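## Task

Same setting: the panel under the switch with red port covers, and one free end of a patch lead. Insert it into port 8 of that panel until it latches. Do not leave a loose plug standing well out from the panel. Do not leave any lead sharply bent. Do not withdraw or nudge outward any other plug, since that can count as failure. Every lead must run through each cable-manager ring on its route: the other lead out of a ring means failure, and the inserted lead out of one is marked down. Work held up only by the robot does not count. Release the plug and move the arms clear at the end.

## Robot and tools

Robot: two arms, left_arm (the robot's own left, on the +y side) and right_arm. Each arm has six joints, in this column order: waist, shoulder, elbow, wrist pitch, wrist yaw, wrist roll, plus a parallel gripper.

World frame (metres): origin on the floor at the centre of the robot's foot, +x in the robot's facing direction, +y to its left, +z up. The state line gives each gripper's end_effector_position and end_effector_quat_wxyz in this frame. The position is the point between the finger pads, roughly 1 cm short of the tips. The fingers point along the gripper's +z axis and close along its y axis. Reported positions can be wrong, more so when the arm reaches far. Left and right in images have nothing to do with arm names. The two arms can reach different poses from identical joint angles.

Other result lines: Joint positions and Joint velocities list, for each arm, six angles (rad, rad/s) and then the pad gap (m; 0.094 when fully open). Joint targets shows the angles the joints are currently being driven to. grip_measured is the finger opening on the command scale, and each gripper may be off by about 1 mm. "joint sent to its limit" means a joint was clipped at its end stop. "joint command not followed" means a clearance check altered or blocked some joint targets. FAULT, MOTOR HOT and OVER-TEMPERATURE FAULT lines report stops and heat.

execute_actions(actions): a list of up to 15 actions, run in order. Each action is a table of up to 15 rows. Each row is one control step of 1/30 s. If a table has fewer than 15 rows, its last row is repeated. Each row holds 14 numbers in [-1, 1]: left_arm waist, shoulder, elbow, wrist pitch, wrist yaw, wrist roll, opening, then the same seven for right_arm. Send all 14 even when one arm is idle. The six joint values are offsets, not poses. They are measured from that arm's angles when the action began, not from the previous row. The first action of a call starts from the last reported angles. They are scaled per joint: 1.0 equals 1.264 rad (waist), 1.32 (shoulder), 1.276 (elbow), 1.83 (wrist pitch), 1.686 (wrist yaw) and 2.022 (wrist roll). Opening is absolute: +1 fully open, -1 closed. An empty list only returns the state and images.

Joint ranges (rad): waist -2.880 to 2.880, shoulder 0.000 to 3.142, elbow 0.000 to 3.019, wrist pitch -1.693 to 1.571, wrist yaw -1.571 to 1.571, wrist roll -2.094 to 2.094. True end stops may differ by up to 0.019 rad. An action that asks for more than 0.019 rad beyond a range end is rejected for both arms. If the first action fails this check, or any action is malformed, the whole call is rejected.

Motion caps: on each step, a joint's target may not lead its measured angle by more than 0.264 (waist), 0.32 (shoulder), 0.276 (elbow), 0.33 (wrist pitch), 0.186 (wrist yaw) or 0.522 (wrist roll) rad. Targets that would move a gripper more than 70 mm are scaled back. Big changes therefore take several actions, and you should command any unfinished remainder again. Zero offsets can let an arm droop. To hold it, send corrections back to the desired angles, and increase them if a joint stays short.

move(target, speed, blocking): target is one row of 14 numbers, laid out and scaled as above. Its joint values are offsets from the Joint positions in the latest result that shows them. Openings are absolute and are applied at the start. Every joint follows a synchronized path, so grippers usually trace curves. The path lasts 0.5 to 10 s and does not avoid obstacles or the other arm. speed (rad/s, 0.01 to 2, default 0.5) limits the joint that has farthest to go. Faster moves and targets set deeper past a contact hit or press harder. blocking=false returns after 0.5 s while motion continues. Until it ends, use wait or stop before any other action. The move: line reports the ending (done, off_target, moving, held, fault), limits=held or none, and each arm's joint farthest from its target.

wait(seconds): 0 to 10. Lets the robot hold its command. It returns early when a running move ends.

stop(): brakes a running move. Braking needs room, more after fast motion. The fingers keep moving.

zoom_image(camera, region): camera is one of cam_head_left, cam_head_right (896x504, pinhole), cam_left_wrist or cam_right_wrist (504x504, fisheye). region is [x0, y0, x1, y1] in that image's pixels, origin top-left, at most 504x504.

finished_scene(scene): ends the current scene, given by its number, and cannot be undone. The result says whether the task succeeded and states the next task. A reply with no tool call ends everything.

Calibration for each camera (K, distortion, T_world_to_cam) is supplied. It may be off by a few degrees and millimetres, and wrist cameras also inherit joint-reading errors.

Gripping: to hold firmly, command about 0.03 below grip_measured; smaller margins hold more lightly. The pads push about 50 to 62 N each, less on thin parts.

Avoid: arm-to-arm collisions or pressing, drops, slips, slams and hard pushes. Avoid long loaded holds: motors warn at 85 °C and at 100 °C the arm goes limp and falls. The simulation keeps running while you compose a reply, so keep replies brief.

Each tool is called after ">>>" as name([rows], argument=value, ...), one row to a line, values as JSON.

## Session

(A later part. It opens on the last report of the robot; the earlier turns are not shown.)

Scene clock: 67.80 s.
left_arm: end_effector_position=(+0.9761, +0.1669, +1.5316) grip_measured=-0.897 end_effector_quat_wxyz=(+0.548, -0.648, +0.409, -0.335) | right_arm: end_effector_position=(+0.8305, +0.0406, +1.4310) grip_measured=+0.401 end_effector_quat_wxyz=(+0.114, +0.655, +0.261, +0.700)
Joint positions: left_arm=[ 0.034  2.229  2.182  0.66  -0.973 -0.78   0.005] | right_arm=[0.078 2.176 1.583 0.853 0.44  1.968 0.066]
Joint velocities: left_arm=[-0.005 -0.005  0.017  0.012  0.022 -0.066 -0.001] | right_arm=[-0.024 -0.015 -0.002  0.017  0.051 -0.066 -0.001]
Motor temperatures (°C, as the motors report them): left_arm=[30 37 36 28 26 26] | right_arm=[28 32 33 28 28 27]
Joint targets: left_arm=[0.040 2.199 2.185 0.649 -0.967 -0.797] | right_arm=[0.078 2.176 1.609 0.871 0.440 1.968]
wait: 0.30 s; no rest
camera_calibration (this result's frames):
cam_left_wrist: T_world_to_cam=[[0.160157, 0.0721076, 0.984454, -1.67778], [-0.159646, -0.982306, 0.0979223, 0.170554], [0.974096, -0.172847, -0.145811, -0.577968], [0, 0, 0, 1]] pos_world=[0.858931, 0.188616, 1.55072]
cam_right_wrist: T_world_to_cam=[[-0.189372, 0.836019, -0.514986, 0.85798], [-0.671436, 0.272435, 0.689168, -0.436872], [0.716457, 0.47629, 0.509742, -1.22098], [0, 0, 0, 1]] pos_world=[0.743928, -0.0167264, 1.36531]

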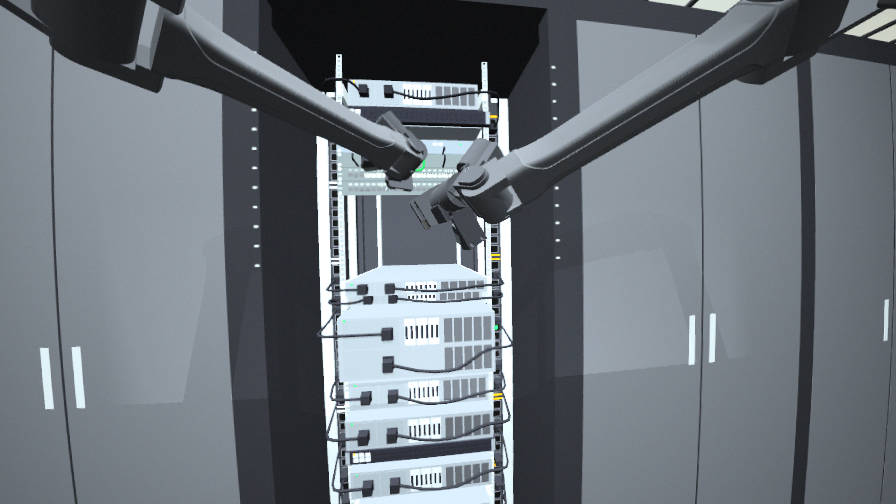

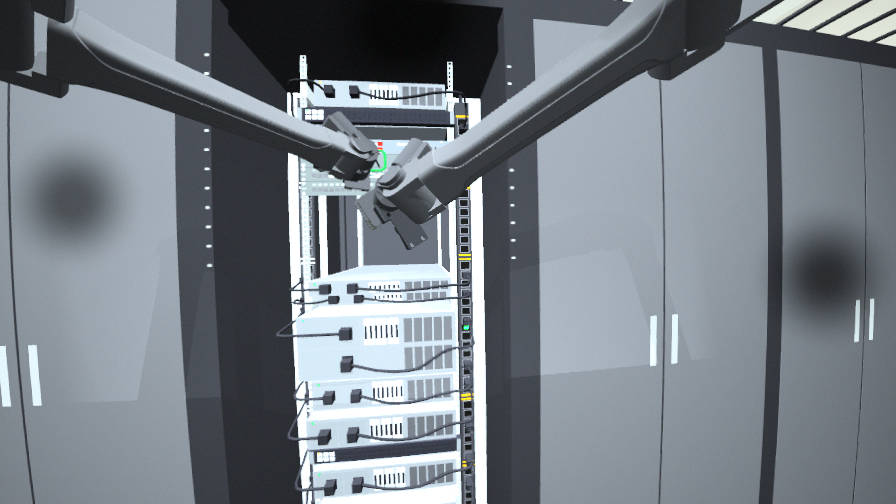

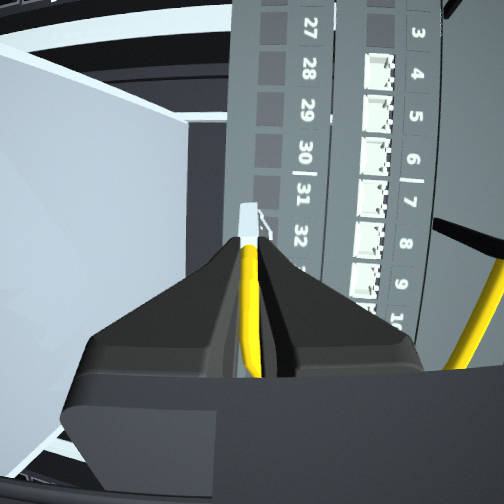

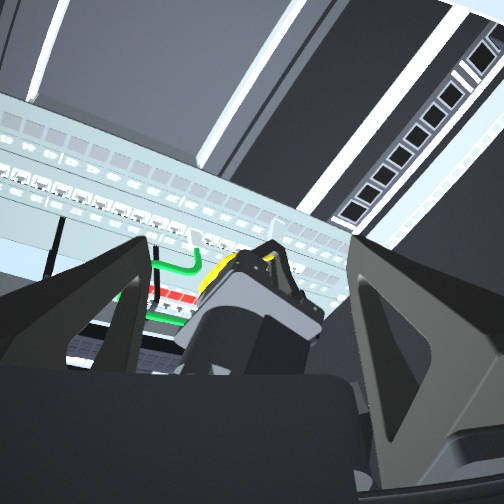

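>>> execute_actions(actions=[])

Scene clock: 69.13 s.
left_arm: end_effector_position=(+0.9761, +0.1669, +1.5316) grip_measured=-0.897 end_effector_quat_wxyz=(+0.548, -0.648, +0.409, -0.336) | right_arm: end_effector_position=(+0.8305, +0.0406, +1.4310) grip_measured=+0.401 end_effector_quat_wxyz=(+0.114, +0.655, +0.261, +0.700)
Joint positions: left_arm=[ 0.034  2.229  2.182  0.66  -0.973 -0.781  0.005] | right_arm=[0.078 2.176 1.583 0.853 0.44  1.968 0.066]
Joint velocities: left_arm=[ 0.005 -0.005  0.022 -0.007 -0.022  0.051  0.   ] | right_arm=[-0.005 -0.005 -0.007 -0.017  0.007 -0.007 -0.001]
Motor temperatures (°C, as the motors report them): left_arm=[30 37 35 28 26 26] | right_arm=[28 32 33 28 28 27]
Joint targets: left_arm=[0.040 2.199 2.185 0.649 -0.967 -0.797] | right_arm=[0.078 2.176 1.609 0.871 0.440 1.968]
camera_calibration (this result's frames):
cam_left_wrist: T_world_to_cam=[[0.159651, 0.0731343, 0.984461, -1.67747], [-0.159499, -0.982238, 0.0988353, 0.169], [0.974203, -0.172799, -0.14515, -0.579092], [0, 0, 0, 1]] pos_world=[0.858917, 0.188612, 1.55064]
cam_right_wrist: T_world_to_cam=[[-0.189372, 0.836019, -0.514986, 0.85798], [-0.671436, 0.272435, 0.689168, -0.436872], [0.716457, 0.47629, 0.509742, -1.22098], [0, 0, 0, 1]] pos_world=[0.743928, -0.0167264, 1.36531]

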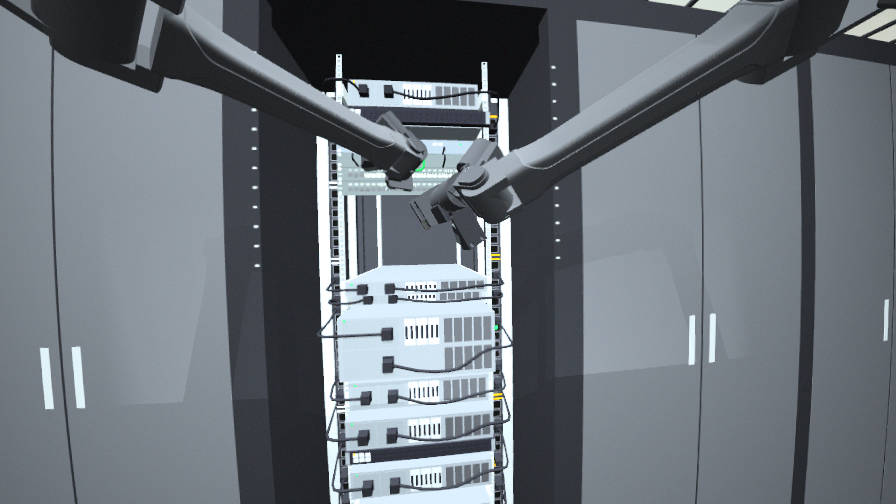

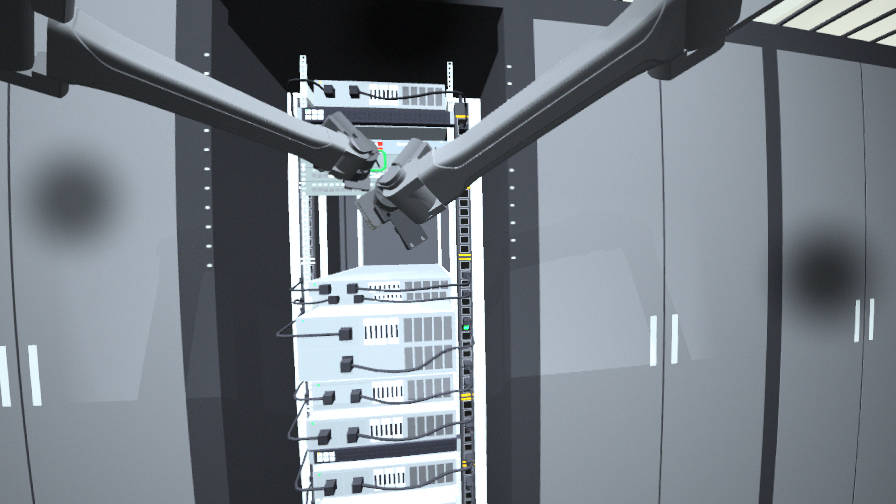

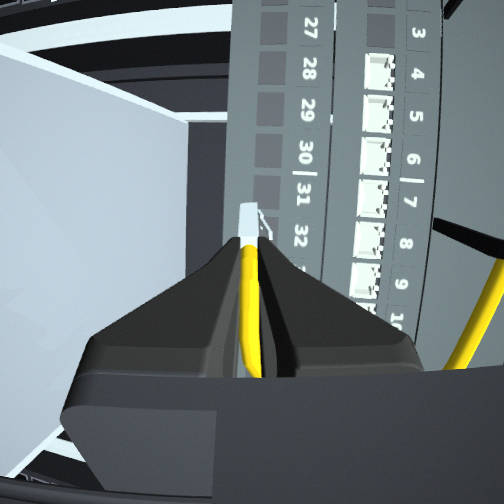

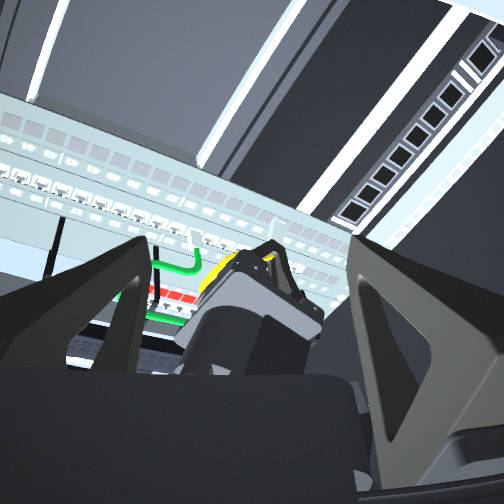

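>>> execute_actions([
  [[0.0097,-0.0302,-0.0028,-0.0077,0.0109,-0.0101,-0.92,0,0,0.02,0.01,0,0,0.4],[0.0097,-0.0302,-0.0028,-0.0077,0.0109,-0.0101,-0.92,0,0,0.02,0.01,0,0,0.4],[0.0097,-0.0302,-0.0028,-0.0077,0.0109,-0.0101,-0.92,0,0,0.02,0.01,0,0,0.4],[0.01,-0.0354,-0.0087,-0.0099,0.0189,-0.0113,-0.92,0,0,0.02,0.01,0,0,0.4],[0.01,-0.0354,-0.0087,-0.0099,0.0189,-0.0113,-0.92,0,0,0.02,0.01,0,0,0.4],[0.01,-0.0354,-0.0087,-0.0099,0.0189,-0.0113,-0.92,0,0,0.02,0.01,0,0,0.4],[0.0102,-0.0407,-0.0147,-0.012,0.0268,-0.0126,-0.92,0,0,0.02,0.01,0,0,0.4],[0.0102,-0.0407,-0.0147,-0.012,0.0268,-0.0126,-0.92,0,0,0.02,0.01,0,0,0.4],[0.0102,-0.0407,-0.0147,-0.012,0.0268,-0.0126,-0.92,0,0,0.02,0.01,0,0,0.4],[0.0105,-0.0459,-0.0206,-0.0142,0.0348,-0.0138,-0.92,0,0,0.02,0.01,0,0,0.4],[0.0105,-0.0459,-0.0206,-0.0142,0.0348,-0.0138,-0.92,0,0,0.02,0.01,0,0,0.4],[0.0105,-0.0459,-0.0206,-0.0142,0.0348,-0.0138,-0.92,0,0,0.02,0.01,0,0,0.4],[0.0107,-0.0511,-0.0265,-0.0164,0.0427,-0.015,-0.92,0,0,0.02,0.01,0,0,0.4]],
  [[0.0097,-0.0302,-0.0028,-0.0077,0.0109,-0.0101,-0.92,0,0,0.02,0.01,0,0,0.4],[0.0097,-0.0302,-0.0028,-0.0077,0.0109,-0.0101,-0.92,0,0,0.02,0.01,0,0,0.4],[0.0097,-0.0302,-0.0028,-0.0077,0.0109,-0.0101,-0.92,0,0,0.02,0.01,0,0,0.4],[0.01,-0.0354,-0.0087,-0.0099,0.0189,-0.0113,-0.92,0,0,0.02,0.01,0,0,0.4],[0.01,-0.0354,-0.0087,-0.0099,0.0189,-0.0113,-0.92,0,0,0.02,0.01,0,0,0.4],[0.01,-0.0354,-0.0087,-0.0099,0.0189,-0.0113,-0.92,0,0,0.02,0.01,0,0,0.4],[0.0102,-0.0407,-0.0147,-0.012,0.0268,-0.0126,-0.92,0,0,0.02,0.01,0,0,0.4],[0.0102,-0.0407,-0.0147,-0.012,0.0268,-0.0126,-0.92,0,0,0.02,0.01,0,0,0.4],[0.0102,-0.0407,-0.0147,-0.012,0.0268,-0.0126,-0.92,0,0,0.02,0.01,0,0,0.4],[0.0105,-0.0459,-0.0206,-0.0142,0.0348,-0.0138,-0.92,0,0,0.02,0.01,0,0,0.4],[0.0105,-0.0459,-0.0206,-0.0142,0.0348,-0.0138,-0.92,0,0,0.02,0.01,0,0,0.4],[0.0105,-0.0459,-0.0206,-0.0142,0.0348,-0.0138,-0.92,0,0,0.02,0.01,0,0,0.4],[0.0107,-0.0511,-0.0265,-0.0164,0.0427,-0.015,-0.92,0,0,0.02,0.01,0,0,0.4]],
])

Scene clock: 72.13 s.
left_arm: end_effector_position=(+0.9768, +0.1617, +1.5512) grip_measured=-0.897 end_effector_quat_wxyz=(+0.549, -0.605, +0.433, -0.382) | right_arm: end_effector_position=(+0.8305, +0.0406, +1.4310) grip_measured=+0.401 end_effector_quat_wxyz=(+0.114, +0.655, +0.261, +0.700)
Joint positions: left_arm=[ 0.034  2.169  2.11   0.623 -0.842 -0.804  0.005] | right_arm=[0.078 2.176 1.583 0.853 0.44  1.968 0.066]
Joint velocities: left_arm=[ 0.005 -0.054 -0.056 -0.027  0.022  0.037 -0.001] | right_arm=[ 0.005  0.005  0.002 -0.017  0.007 -0.051  0.   ]
Motor temperatures (°C, as the motors report them): left_arm=[29 37 35 28 26 26] | right_arm=[28 32 34 28 28 27]
Joint targets: left_arm=[0.047 2.131 2.113 0.611 -0.836 -0.823] | right_arm=[0.078 2.176 1.609 0.871 0.440 1.968]
camera_calibration (this result's frames):
cam_left_wrist: T_world_to_cam=[[0.103079, 0.0313729, 0.994178, -1.64964], [-0.277382, -0.958945, 0.0590206, 0.335132], [0.955214, -0.28185, -0.0901444, -0.626947], [0, 0, 0, 1]] pos_world=[0.861871, 0.196422, 1.56375]
cam_right_wrist: T_world_to_cam=[[-0.189372, 0.836019, -0.514986, 0.85798], [-0.671436, 0.272435, 0.689168, -0.436872], [0.716457, 0.47629, 0.509742, -1.22098], [0, 0, 0, 1]] pos_world=[0.743928, -0.0167264, 1.36531]

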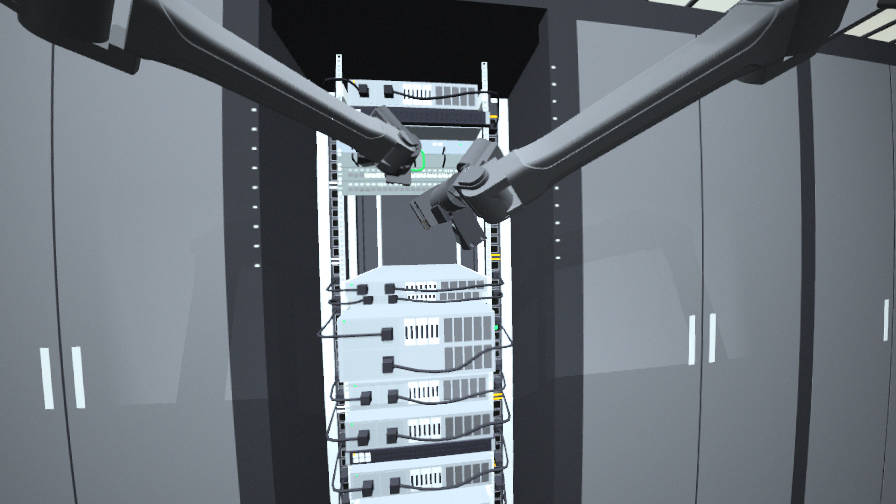

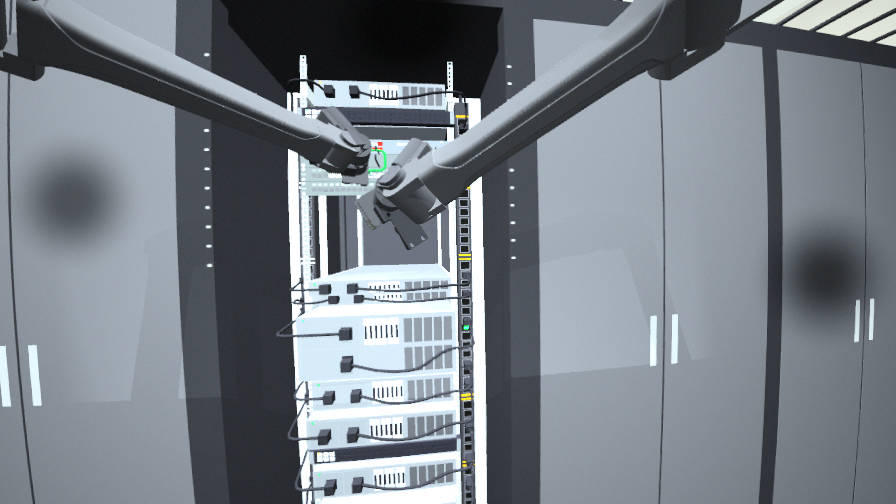

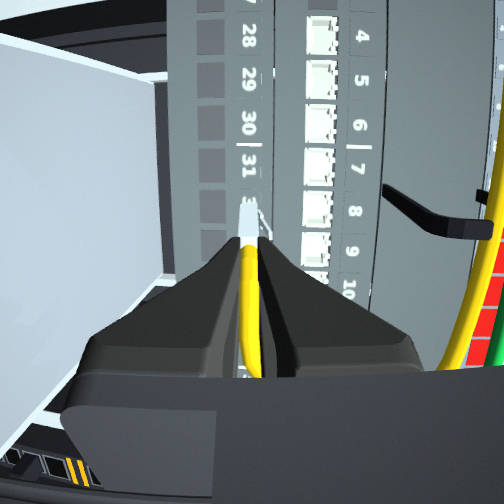

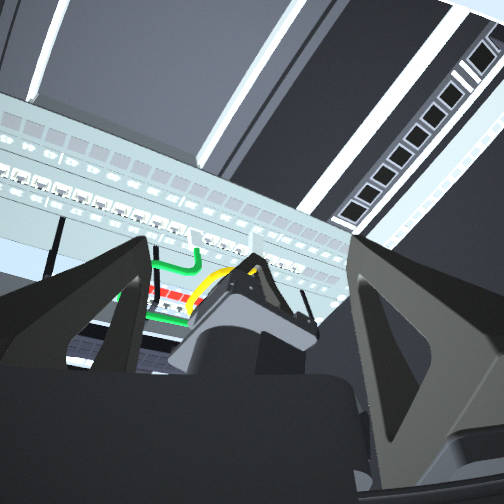

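>>> execute_actions([
  [[0.0132,-0.034,-0.0048,-0.0083,0.0124,-0.0113,-0.92,0,0,0.02,0.01,0,0,0.4],[0.0132,-0.034,-0.0048,-0.0083,0.0124,-0.0113,-0.92,0,0,0.02,0.01,0,0,0.4],[0.0132,-0.034,-0.0048,-0.0083,0.0124,-0.0113,-0.92,0,0,0.02,0.01,0,0,0.4],[0.0145,-0.04,-0.0119,-0.0106,0.0212,-0.0132,-0.92,0,0,0.02,0.01,0,0,0.4],[0.0145,-0.04,-0.0119,-0.0106,0.0212,-0.0132,-0.92,0,0,0.02,0.01,0,0,0.4],[0.0145,-0.04,-0.0119,-0.0106,0.0212,-0.0132,-0.92,0,0,0.02,0.01,0,0,0.4],[0.0159,-0.0461,-0.0191,-0.013,0.0299,-0.0151,-0.92,0,0,0.02,0.01,0,0,0.4],[0.0159,-0.0461,-0.0191,-0.013,0.0299,-0.0151,-0.92,0,0,0.02,0.01,0,0,0.4],[0.0159,-0.0461,-0.0191,-0.013,0.0299,-0.0151,-0.92,0,0,0.02,0.01,0,0,0.4],[0.0172,-0.0521,-0.0262,-0.0153,0.0387,-0.017,-0.92,0,0,0.02,0.01,0,0,0.4],[0.0172,-0.0521,-0.0262,-0.0153,0.0387,-0.017,-0.92,0,0,0.02,0.01,0,0,0.4],[0.0172,-0.0521,-0.0262,-0.0153,0.0387,-0.017,-0.92,0,0,0.02,0.01,0,0,0.4],[0.0185,-0.0581,-0.0334,-0.0176,0.0475,-0.0189,-0.92,0,0,0.02,0.01,0,0,0.4]],
  [[0.0132,-0.034,-0.0048,-0.0083,0.0124,-0.0113,-0.92,0,0,0.02,0.01,0,0,0.4],[0.0132,-0.034,-0.0048,-0.0083,0.0124,-0.0113,-0.92,0,0,0.02,0.01,0,0,0.4],[0.0132,-0.034,-0.0048,-0.0083,0.0124,-0.0113,-0.92,0,0,0.02,0.01,0,0,0.4],[0.0145,-0.04,-0.0119,-0.0106,0.0212,-0.0132,-0.92,0,0,0.02,0.01,0,0,0.4],[0.0145,-0.04,-0.0119,-0.0106,0.0212,-0.0132,-0.92,0,0,0.02,0.01,0,0,0.4],[0.0145,-0.04,-0.0119,-0.0106,0.0212,-0.0132,-0.92,0,0,0.02,0.01,0,0,0.4],[0.0159,-0.0461,-0.0191,-0.013,0.0299,-0.0151,-0.92,0,0,0.02,0.01,0,0,0.4],[0.0159,-0.0461,-0.0191,-0.013,0.0299,-0.0151,-0.92,0,0,0.02,0.01,0,0,0.4],[0.0159,-0.0461,-0.0191,-0.013,0.0299,-0.0151,-0.92,0,0,0.02,0.01,0,0,0.4],[0.0172,-0.0521,-0.0262,-0.0153,0.0387,-0.017,-0.92,0,0,0.02,0.01,0,0,0.4],[0.0172,-0.0521,-0.0262,-0.0153,0.0387,-0.017,-0.92,0,0,0.02,0.01,0,0,0.4],[0.0172,-0.0521,-0.0262,-0.0153,0.0387,-0.017,-0.92,0,0,0.02,0.01,0,0,0.4],[0.0185,-0.0581,-0.0334,-0.0176,0.0475,-0.0189,-0.92,0,0,0.02,0.01,0,0,0.4]],
])

>>> wait(seconds=0.5)

Scene clock: 74.57 s.
left_arm: end_effector_position=(+0.9766, +0.1660, +1.5640) grip_measured=-0.897 end_effector_quat_wxyz=(+0.543, -0.560, +0.457, -0.428) | right_arm: end_effector_position=(+0.8305, +0.0406, +1.4310) grip_measured=+0.401 end_effector_quat_wxyz=(+0.114, +0.655, +0.261, +0.700)
Joint positions: left_arm=[ 0.051  2.093  2.019  0.579 -0.695 -0.838  0.005] | right_arm=[0.078 2.176 1.583 0.853 0.44  1.968 0.066]
Joint velocities: left_arm=[ 0.005 -0.063 -0.066 -0.046  0.007 -0.051 -0.   ] | right_arm=[ 0.005 -0.034  0.007 -0.002  0.051  0.022 -0.   ]
Motor temperatures (°C, as the motors report them): left_arm=[29 37 35 28 26 26] | right_arm=[28 32 34 28 28 27]
Joint targets: left_arm=[0.066 2.055 2.022 0.569 -0.689 -0.859] | right_arm=[0.078 2.176 1.609 0.871 0.440 1.968]
camera_calibration (this result's frames):
cam_left_wrist: T_world_to_cam=[[0.0467447, 0.0015982, 0.998906, -1.60986], [-0.39509, -0.918425, 0.0199581, 0.507812], [0.917452, -0.395591, -0.0423001, -0.643479], [0, 0, 0, 1]] pos_world=[0.866245, 0.214406, 1.57074]
cam_right_wrist: T_world_to_cam=[[-0.189372, 0.836019, -0.514986, 0.85798], [-0.671436, 0.272435, 0.689168, -0.436872], [0.716457, 0.47629, 0.509742, -1.22098], [0, 0, 0, 1]] pos_world=[0.743928, -0.0167264, 1.36531]

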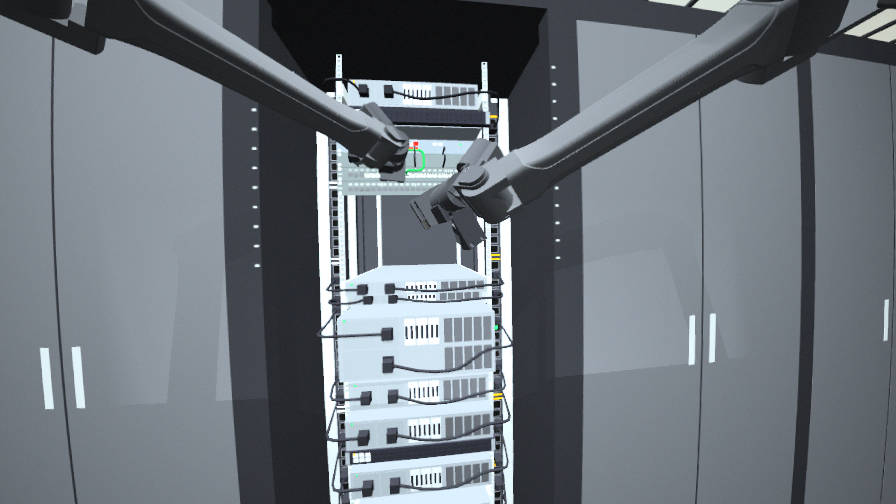

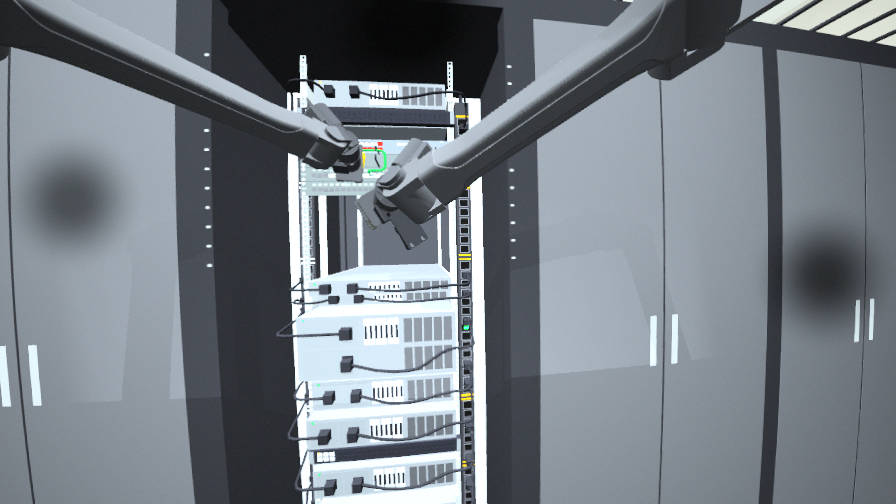

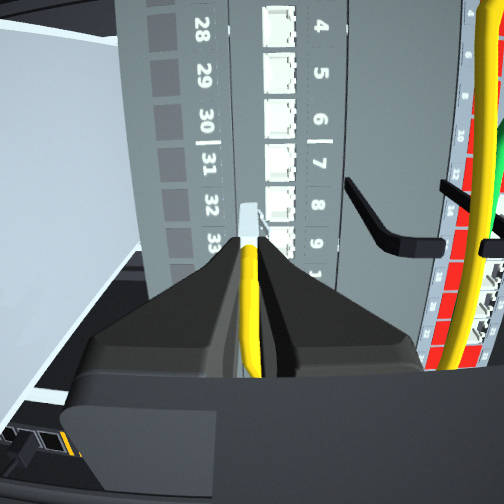

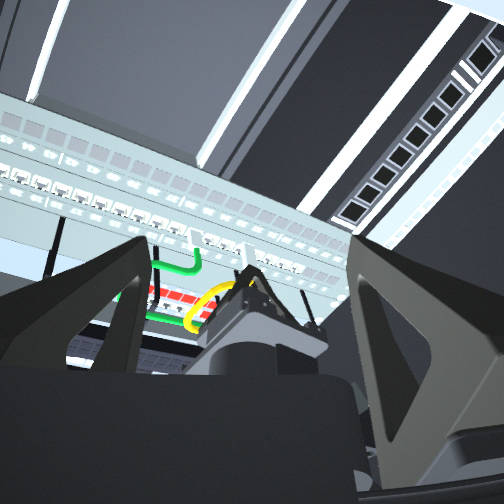

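Scene clock: 75.07 s.
left_arm: end_effector_position=(+0.9767, +0.1684, +1.5652) grip_measured=-0.897 end_effector_quat_wxyz=(+0.542, -0.561, +0.455, -0.429) | right_arm: end_effector_position=(+0.8305, +0.0406, +1.4310) grip_measured=+0.401 end_effector_quat_wxyz=(+0.114, +0.655, +0.261, +0.700)
Joint positions: left_arm=[ 0.053  2.089  2.017  0.578 -0.694 -0.842  0.005] | right_arm=[0.078 2.176 1.583 0.853 0.44  1.968 0.066]
Joint velocities: left_arm=[-0.015 -0.005 -0.002  0.007 -0.022 -0.022  0.   ] | right_arm=[ 0.015 -0.005  0.002 -0.022 -0.007 -0.081  0.001]
Motor temperatures (°C, as the motors report them): left_arm=[29 37 35 28 26 26] | right_arm=[28 32 34 28 28 27]
Joint targets: left_arm=[0.067 2.055 2.022 0.569 -0.689 -0.859] | right_arm=[0.078 2.176 1.609 0.871 0.440 1.968]
wait: 0.50 s; at rest by 0.27 s
camera_calibration (this result's frames):
cam_left_wrist: T_world_to_cam=[[0.0452782, 0.00509845, 0.998961, -1.61034], [-0.394198, -0.918749, 0.0225562, 0.505189], [0.91791, -0.394809, -0.0395895, -0.647428], [0, 0, 0, 1]] pos_world=[0.866338, 0.216741, 1.57164]
cam_right_wrist: T_world_to_cam=[[-0.189372, 0.836019, -0.514986, 0.85798], [-0.671436, 0.272435, 0.689168, -0.436872], [0.716457, 0.47629, 0.509742, -1.22098], [0, 0, 0, 1]] pos_world=[0.743928, -0.0167264, 1.36531]

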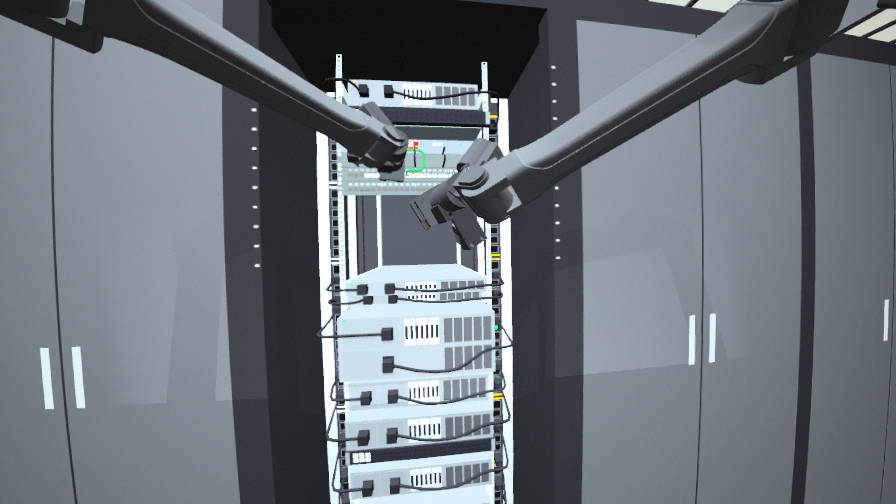

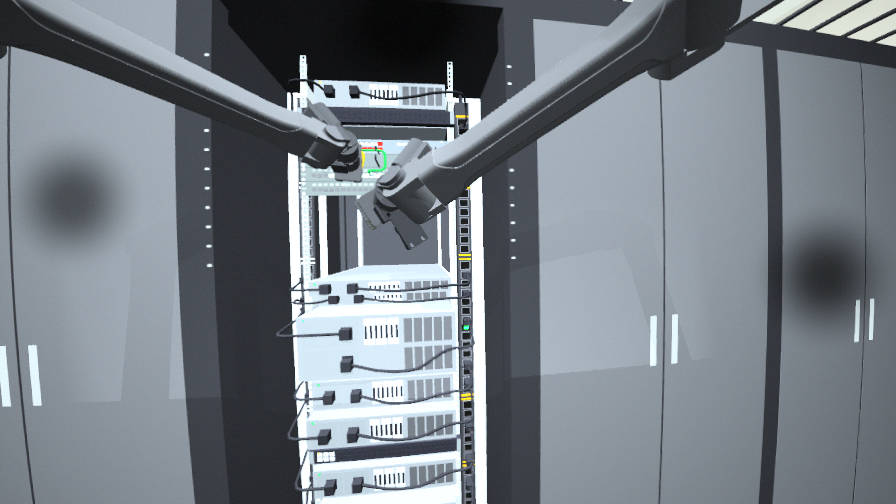

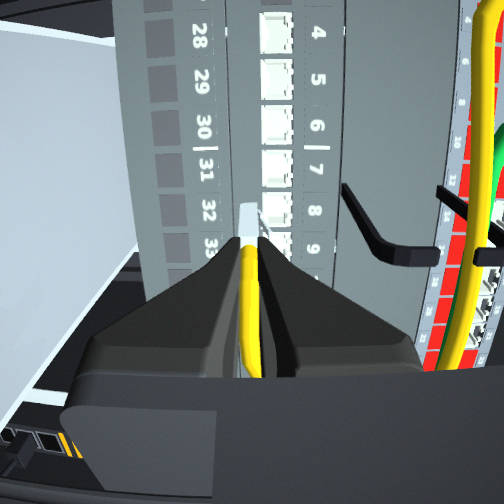

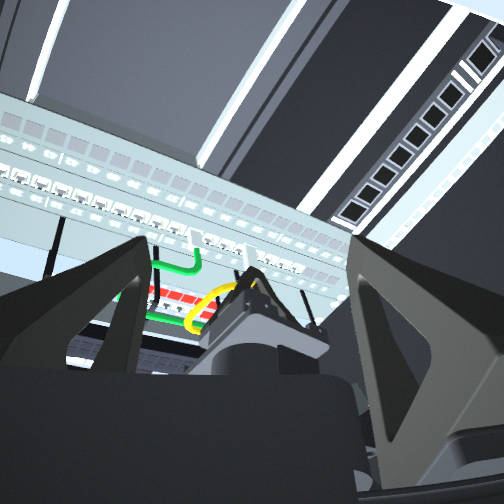

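>>> execute_actions([
  [[0.011,-0.032,-0.003,-0.007,0.0118,-0.0104,-0.92,0,0,0.02,0.01,0,0,0.4],[0.011,-0.032,-0.003,-0.007,0.0118,-0.0104,-0.92,0,0,0.02,0.01,0,0,0.4],[0.011,-0.032,-0.003,-0.007,0.0118,-0.0104,-0.92,0,0,0.02,0.01,0,0,0.4],[0.011,-0.0382,-0.0099,-0.0091,0.0206,-0.0124,-0.92,0,0,0.02,0.01,0,0,0.4],[0.011,-0.0382,-0.0099,-0.0091,0.0206,-0.0124,-0.92,0,0,0.02,0.01,0,0,0.4],[0.011,-0.0382,-0.0099,-0.0091,0.0206,-0.0124,-0.92,0,0,0.02,0.01,0,0,0.4],[0.012,-0.0444,-0.0168,-0.0111,0.0293,-0.0143,-0.92,0,0,0.02,0.01,0,0,0.4],[0.012,-0.0444,-0.0168,-0.0111,0.0293,-0.0143,-0.92,0,0,0.02,0.01,0,0,0.4],[0.012,-0.0444,-0.0168,-0.0111,0.0293,-0.0143,-0.92,0,0,0.02,0.01,0,0,0.4],[0.0127,-0.0506,-0.0237,-0.0132,0.0381,-0.0163,-0.92,0,0,0.02,0.01,0,0,0.4],[0.0127,-0.0506,-0.0237,-0.0132,0.0381,-0.0163,-0.92,0,0,0.02,0.01,0,0,0.4],[0.0127,-0.0506,-0.0237,-0.0132,0.0381,-0.0163,-0.92,0,0,0.02,0.01,0,0,0.4],[0.0134,-0.0568,-0.0306,-0.0153,0.0469,-0.0183,-0.92,0,0,0.02,0.01,0,0,0.4]],
])

>>> wait(seconds=0.5)

>>> zoom_image(camera="cam_left_wrist", region=[170, 130, 330, 290])

>>> zoom_image(camera="cam_right_wrist", region=[160, 200, 320, 320])

Scene clock: 76.57 s.
left_arm: end_effector_position=(+0.9727, +0.1653, +1.5736) grip_measured=-0.897 end_effector_quat_wxyz=(+0.536, -0.538, +0.466, -0.454) | right_arm: end_effector_position=(+0.8305, +0.0406, +1.4310) grip_measured=+0.401 end_effector_quat_wxyz=(+0.114, +0.655, +0.261, +0.700)
Joint positions: left_arm=[ 0.054  2.054  1.974  0.56  -0.622 -0.857  0.005] | right_arm=[0.078 2.176 1.583 0.853 0.44  1.968 0.066]
Joint velocities: left_arm=[-0.005 -0.083 -0.071 -0.022  0.022 -0.022 -0.001] | right_arm=[-0.024  0.005 -0.032 -0.012 -0.081 -0.037  0.001]
Motor temperatures (°C, as the motors report them): left_arm=[29 37 35 28 26 26] | right_arm=[28 32 34 28 28 27]
Joint targets: left_arm=[0.069 2.014 1.978 0.550 -0.615 -0.879] | right_arm=[0.078 2.176 1.609 0.871 0.440 1.968]
camera_calibration (this result's frames):
cam_left_wrist: T_world_to_cam=[[0.0146982, -0.00195676, 0.99989, -1.58908], [-0.455307, -0.890321, 0.00495058, 0.582967], [0.890213, -0.45533, -0.013977, -0.647997], [0, 0, 0, 1]] pos_world=[0.865641, 0.220866, 1.57696]
cam_right_wrist: T_world_to_cam=[[-0.189372, 0.836019, -0.514986, 0.85798], [-0.671436, 0.272435, 0.689168, -0.436872], [0.716457, 0.47629, 0.509742, -1.22098], [0, 0, 0, 1]] pos_world=[0.743928, -0.0167264, 1.36531]

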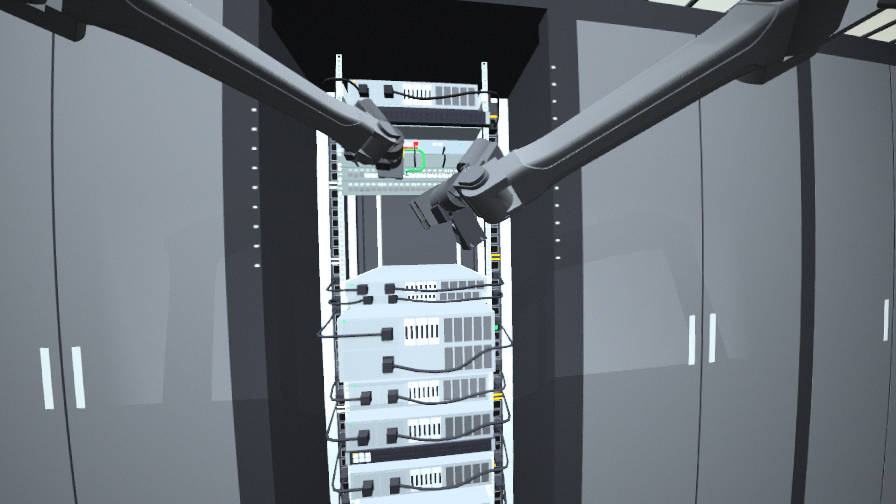

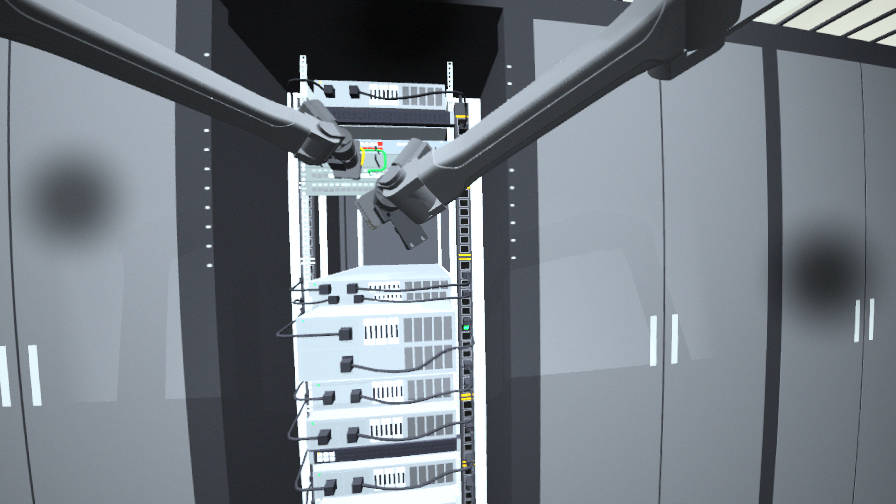

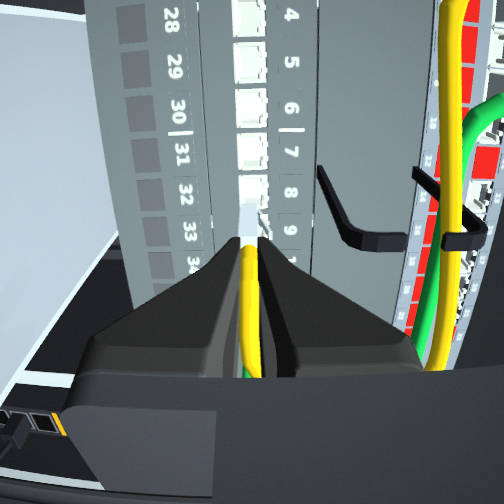

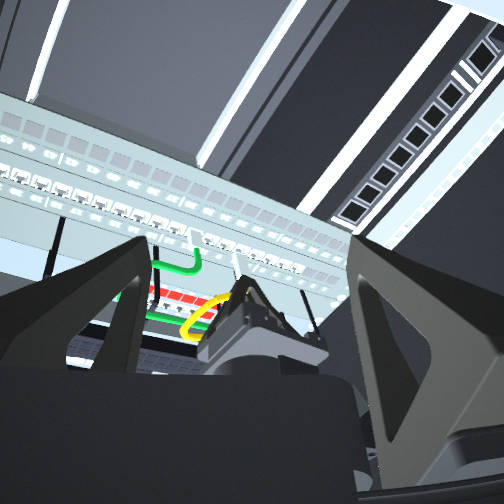

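Scene clock: 77.07 s.
left_arm: end_effector_position=(+0.9725, +0.1690, +1.5775) grip_measured=-0.897 end_effector_quat_wxyz=(+0.536, -0.539, +0.463, -0.456) | right_arm: end_effector_position=(+0.8305, +0.0406, +1.4310) grip_measured=+0.401 end_effector_quat_wxyz=(+0.114, +0.655, +0.261, +0.700)
Joint positions: left_arm=[ 0.055  2.047  1.973  0.559 -0.62  -0.861  0.005] | right_arm=[0.078 2.176 1.583 0.853 0.44  1.968 0.066]
Joint velocities: left_arm=[-0.005 -0.015 -0.017 -0.007  0.022  0.007  0.   ] | right_arm=[-0.005 -0.005  0.012  0.002 -0.037  0.022 -0.001]
Motor temperatures (°C, as the motors report them): left_arm=[29 37 35 28 26 26] | right_arm=[28 32 34 28 28 27]
Joint targets: left_arm=[0.070 2.014 1.978 0.550 -0.615 -0.879] | right_arm=[0.078 2.176 1.609 0.871 0.440 1.968]
wait: 0.50 s; at rest by 0.30 s
camera_calibration (this result's frames):
cam_left_wrist: T_world_to_cam=[[0.0100337, 0.0034219, 0.999944, -1.58943], [-0.45341, -0.89127, 0.00759963, 0.58028], [0.891245, -0.453461, -0.00739118, -0.657833], [0, 0, 0, 1]] pos_world=[0.865343, 0.224324, 1.58007]
cam_right_wrist: T_world_to_cam=[[-0.189372, 0.836019, -0.514986, 0.85798], [-0.671436, 0.272435, 0.689168, -0.436872], [0.716457, 0.47629, 0.509742, -1.22098], [0, 0, 0, 1]] pos_world=[0.743928, -0.0167264, 1.36531]

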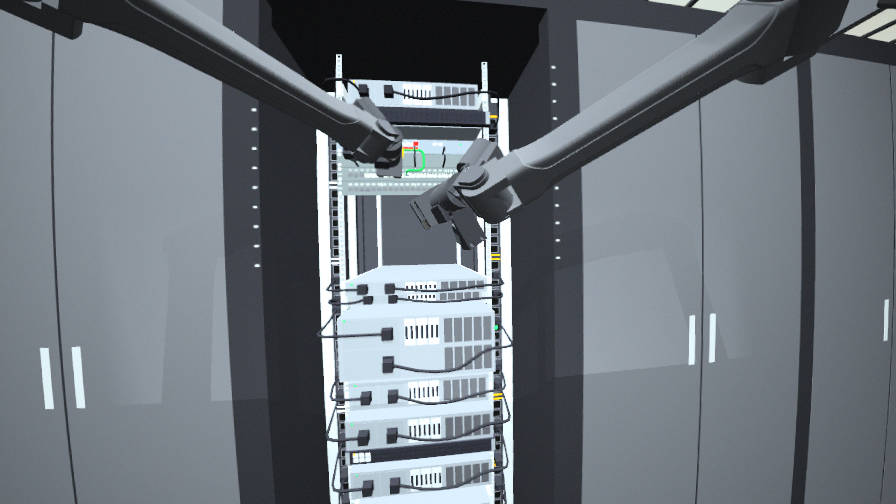

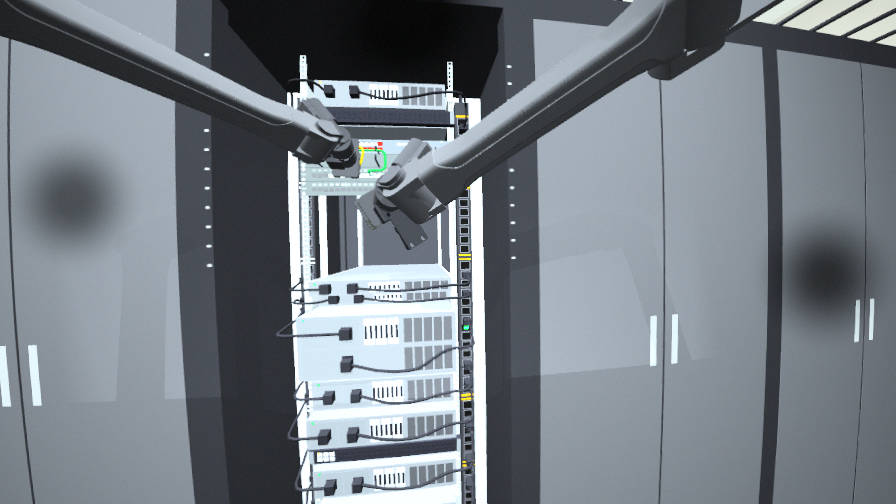

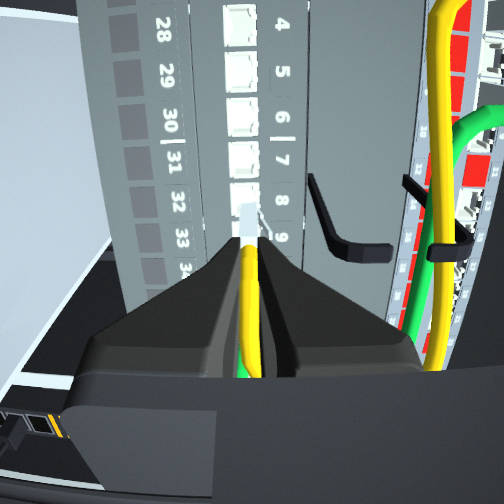

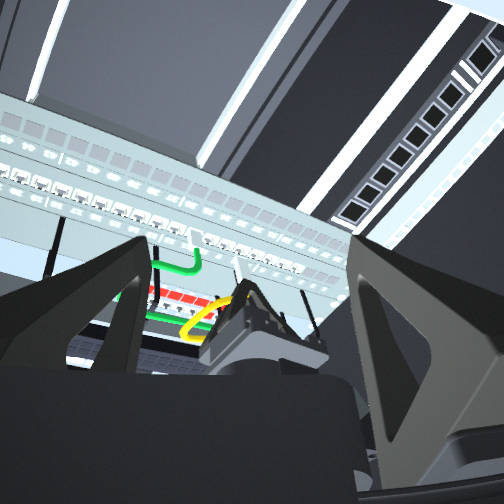

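Region (170, 130, 330, 290) of cam_left_wrist's 504x504 image, scaled by 3.150, with more detail than that image has.

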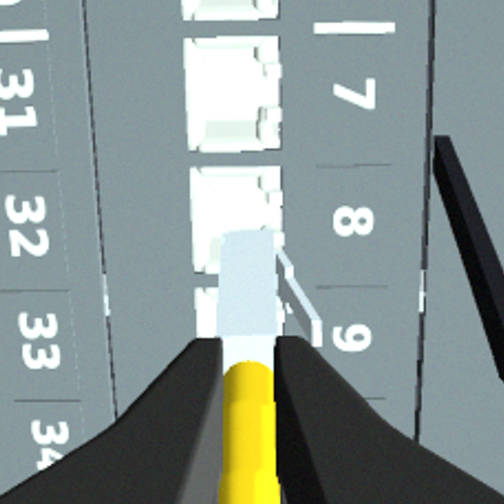

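Region (160, 200, 320, 320) of cam_right_wrist's 504x504 image, scaled by 3.150, with more detail than that image has; it fills the top 378 rows of this view, and the rest is white.

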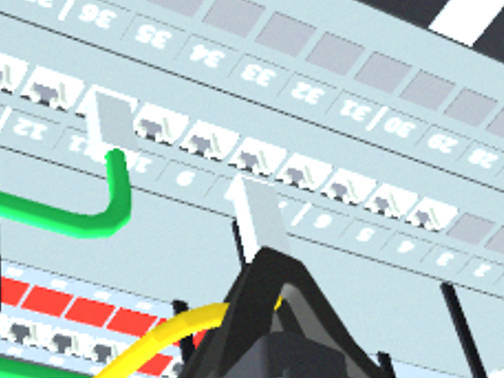

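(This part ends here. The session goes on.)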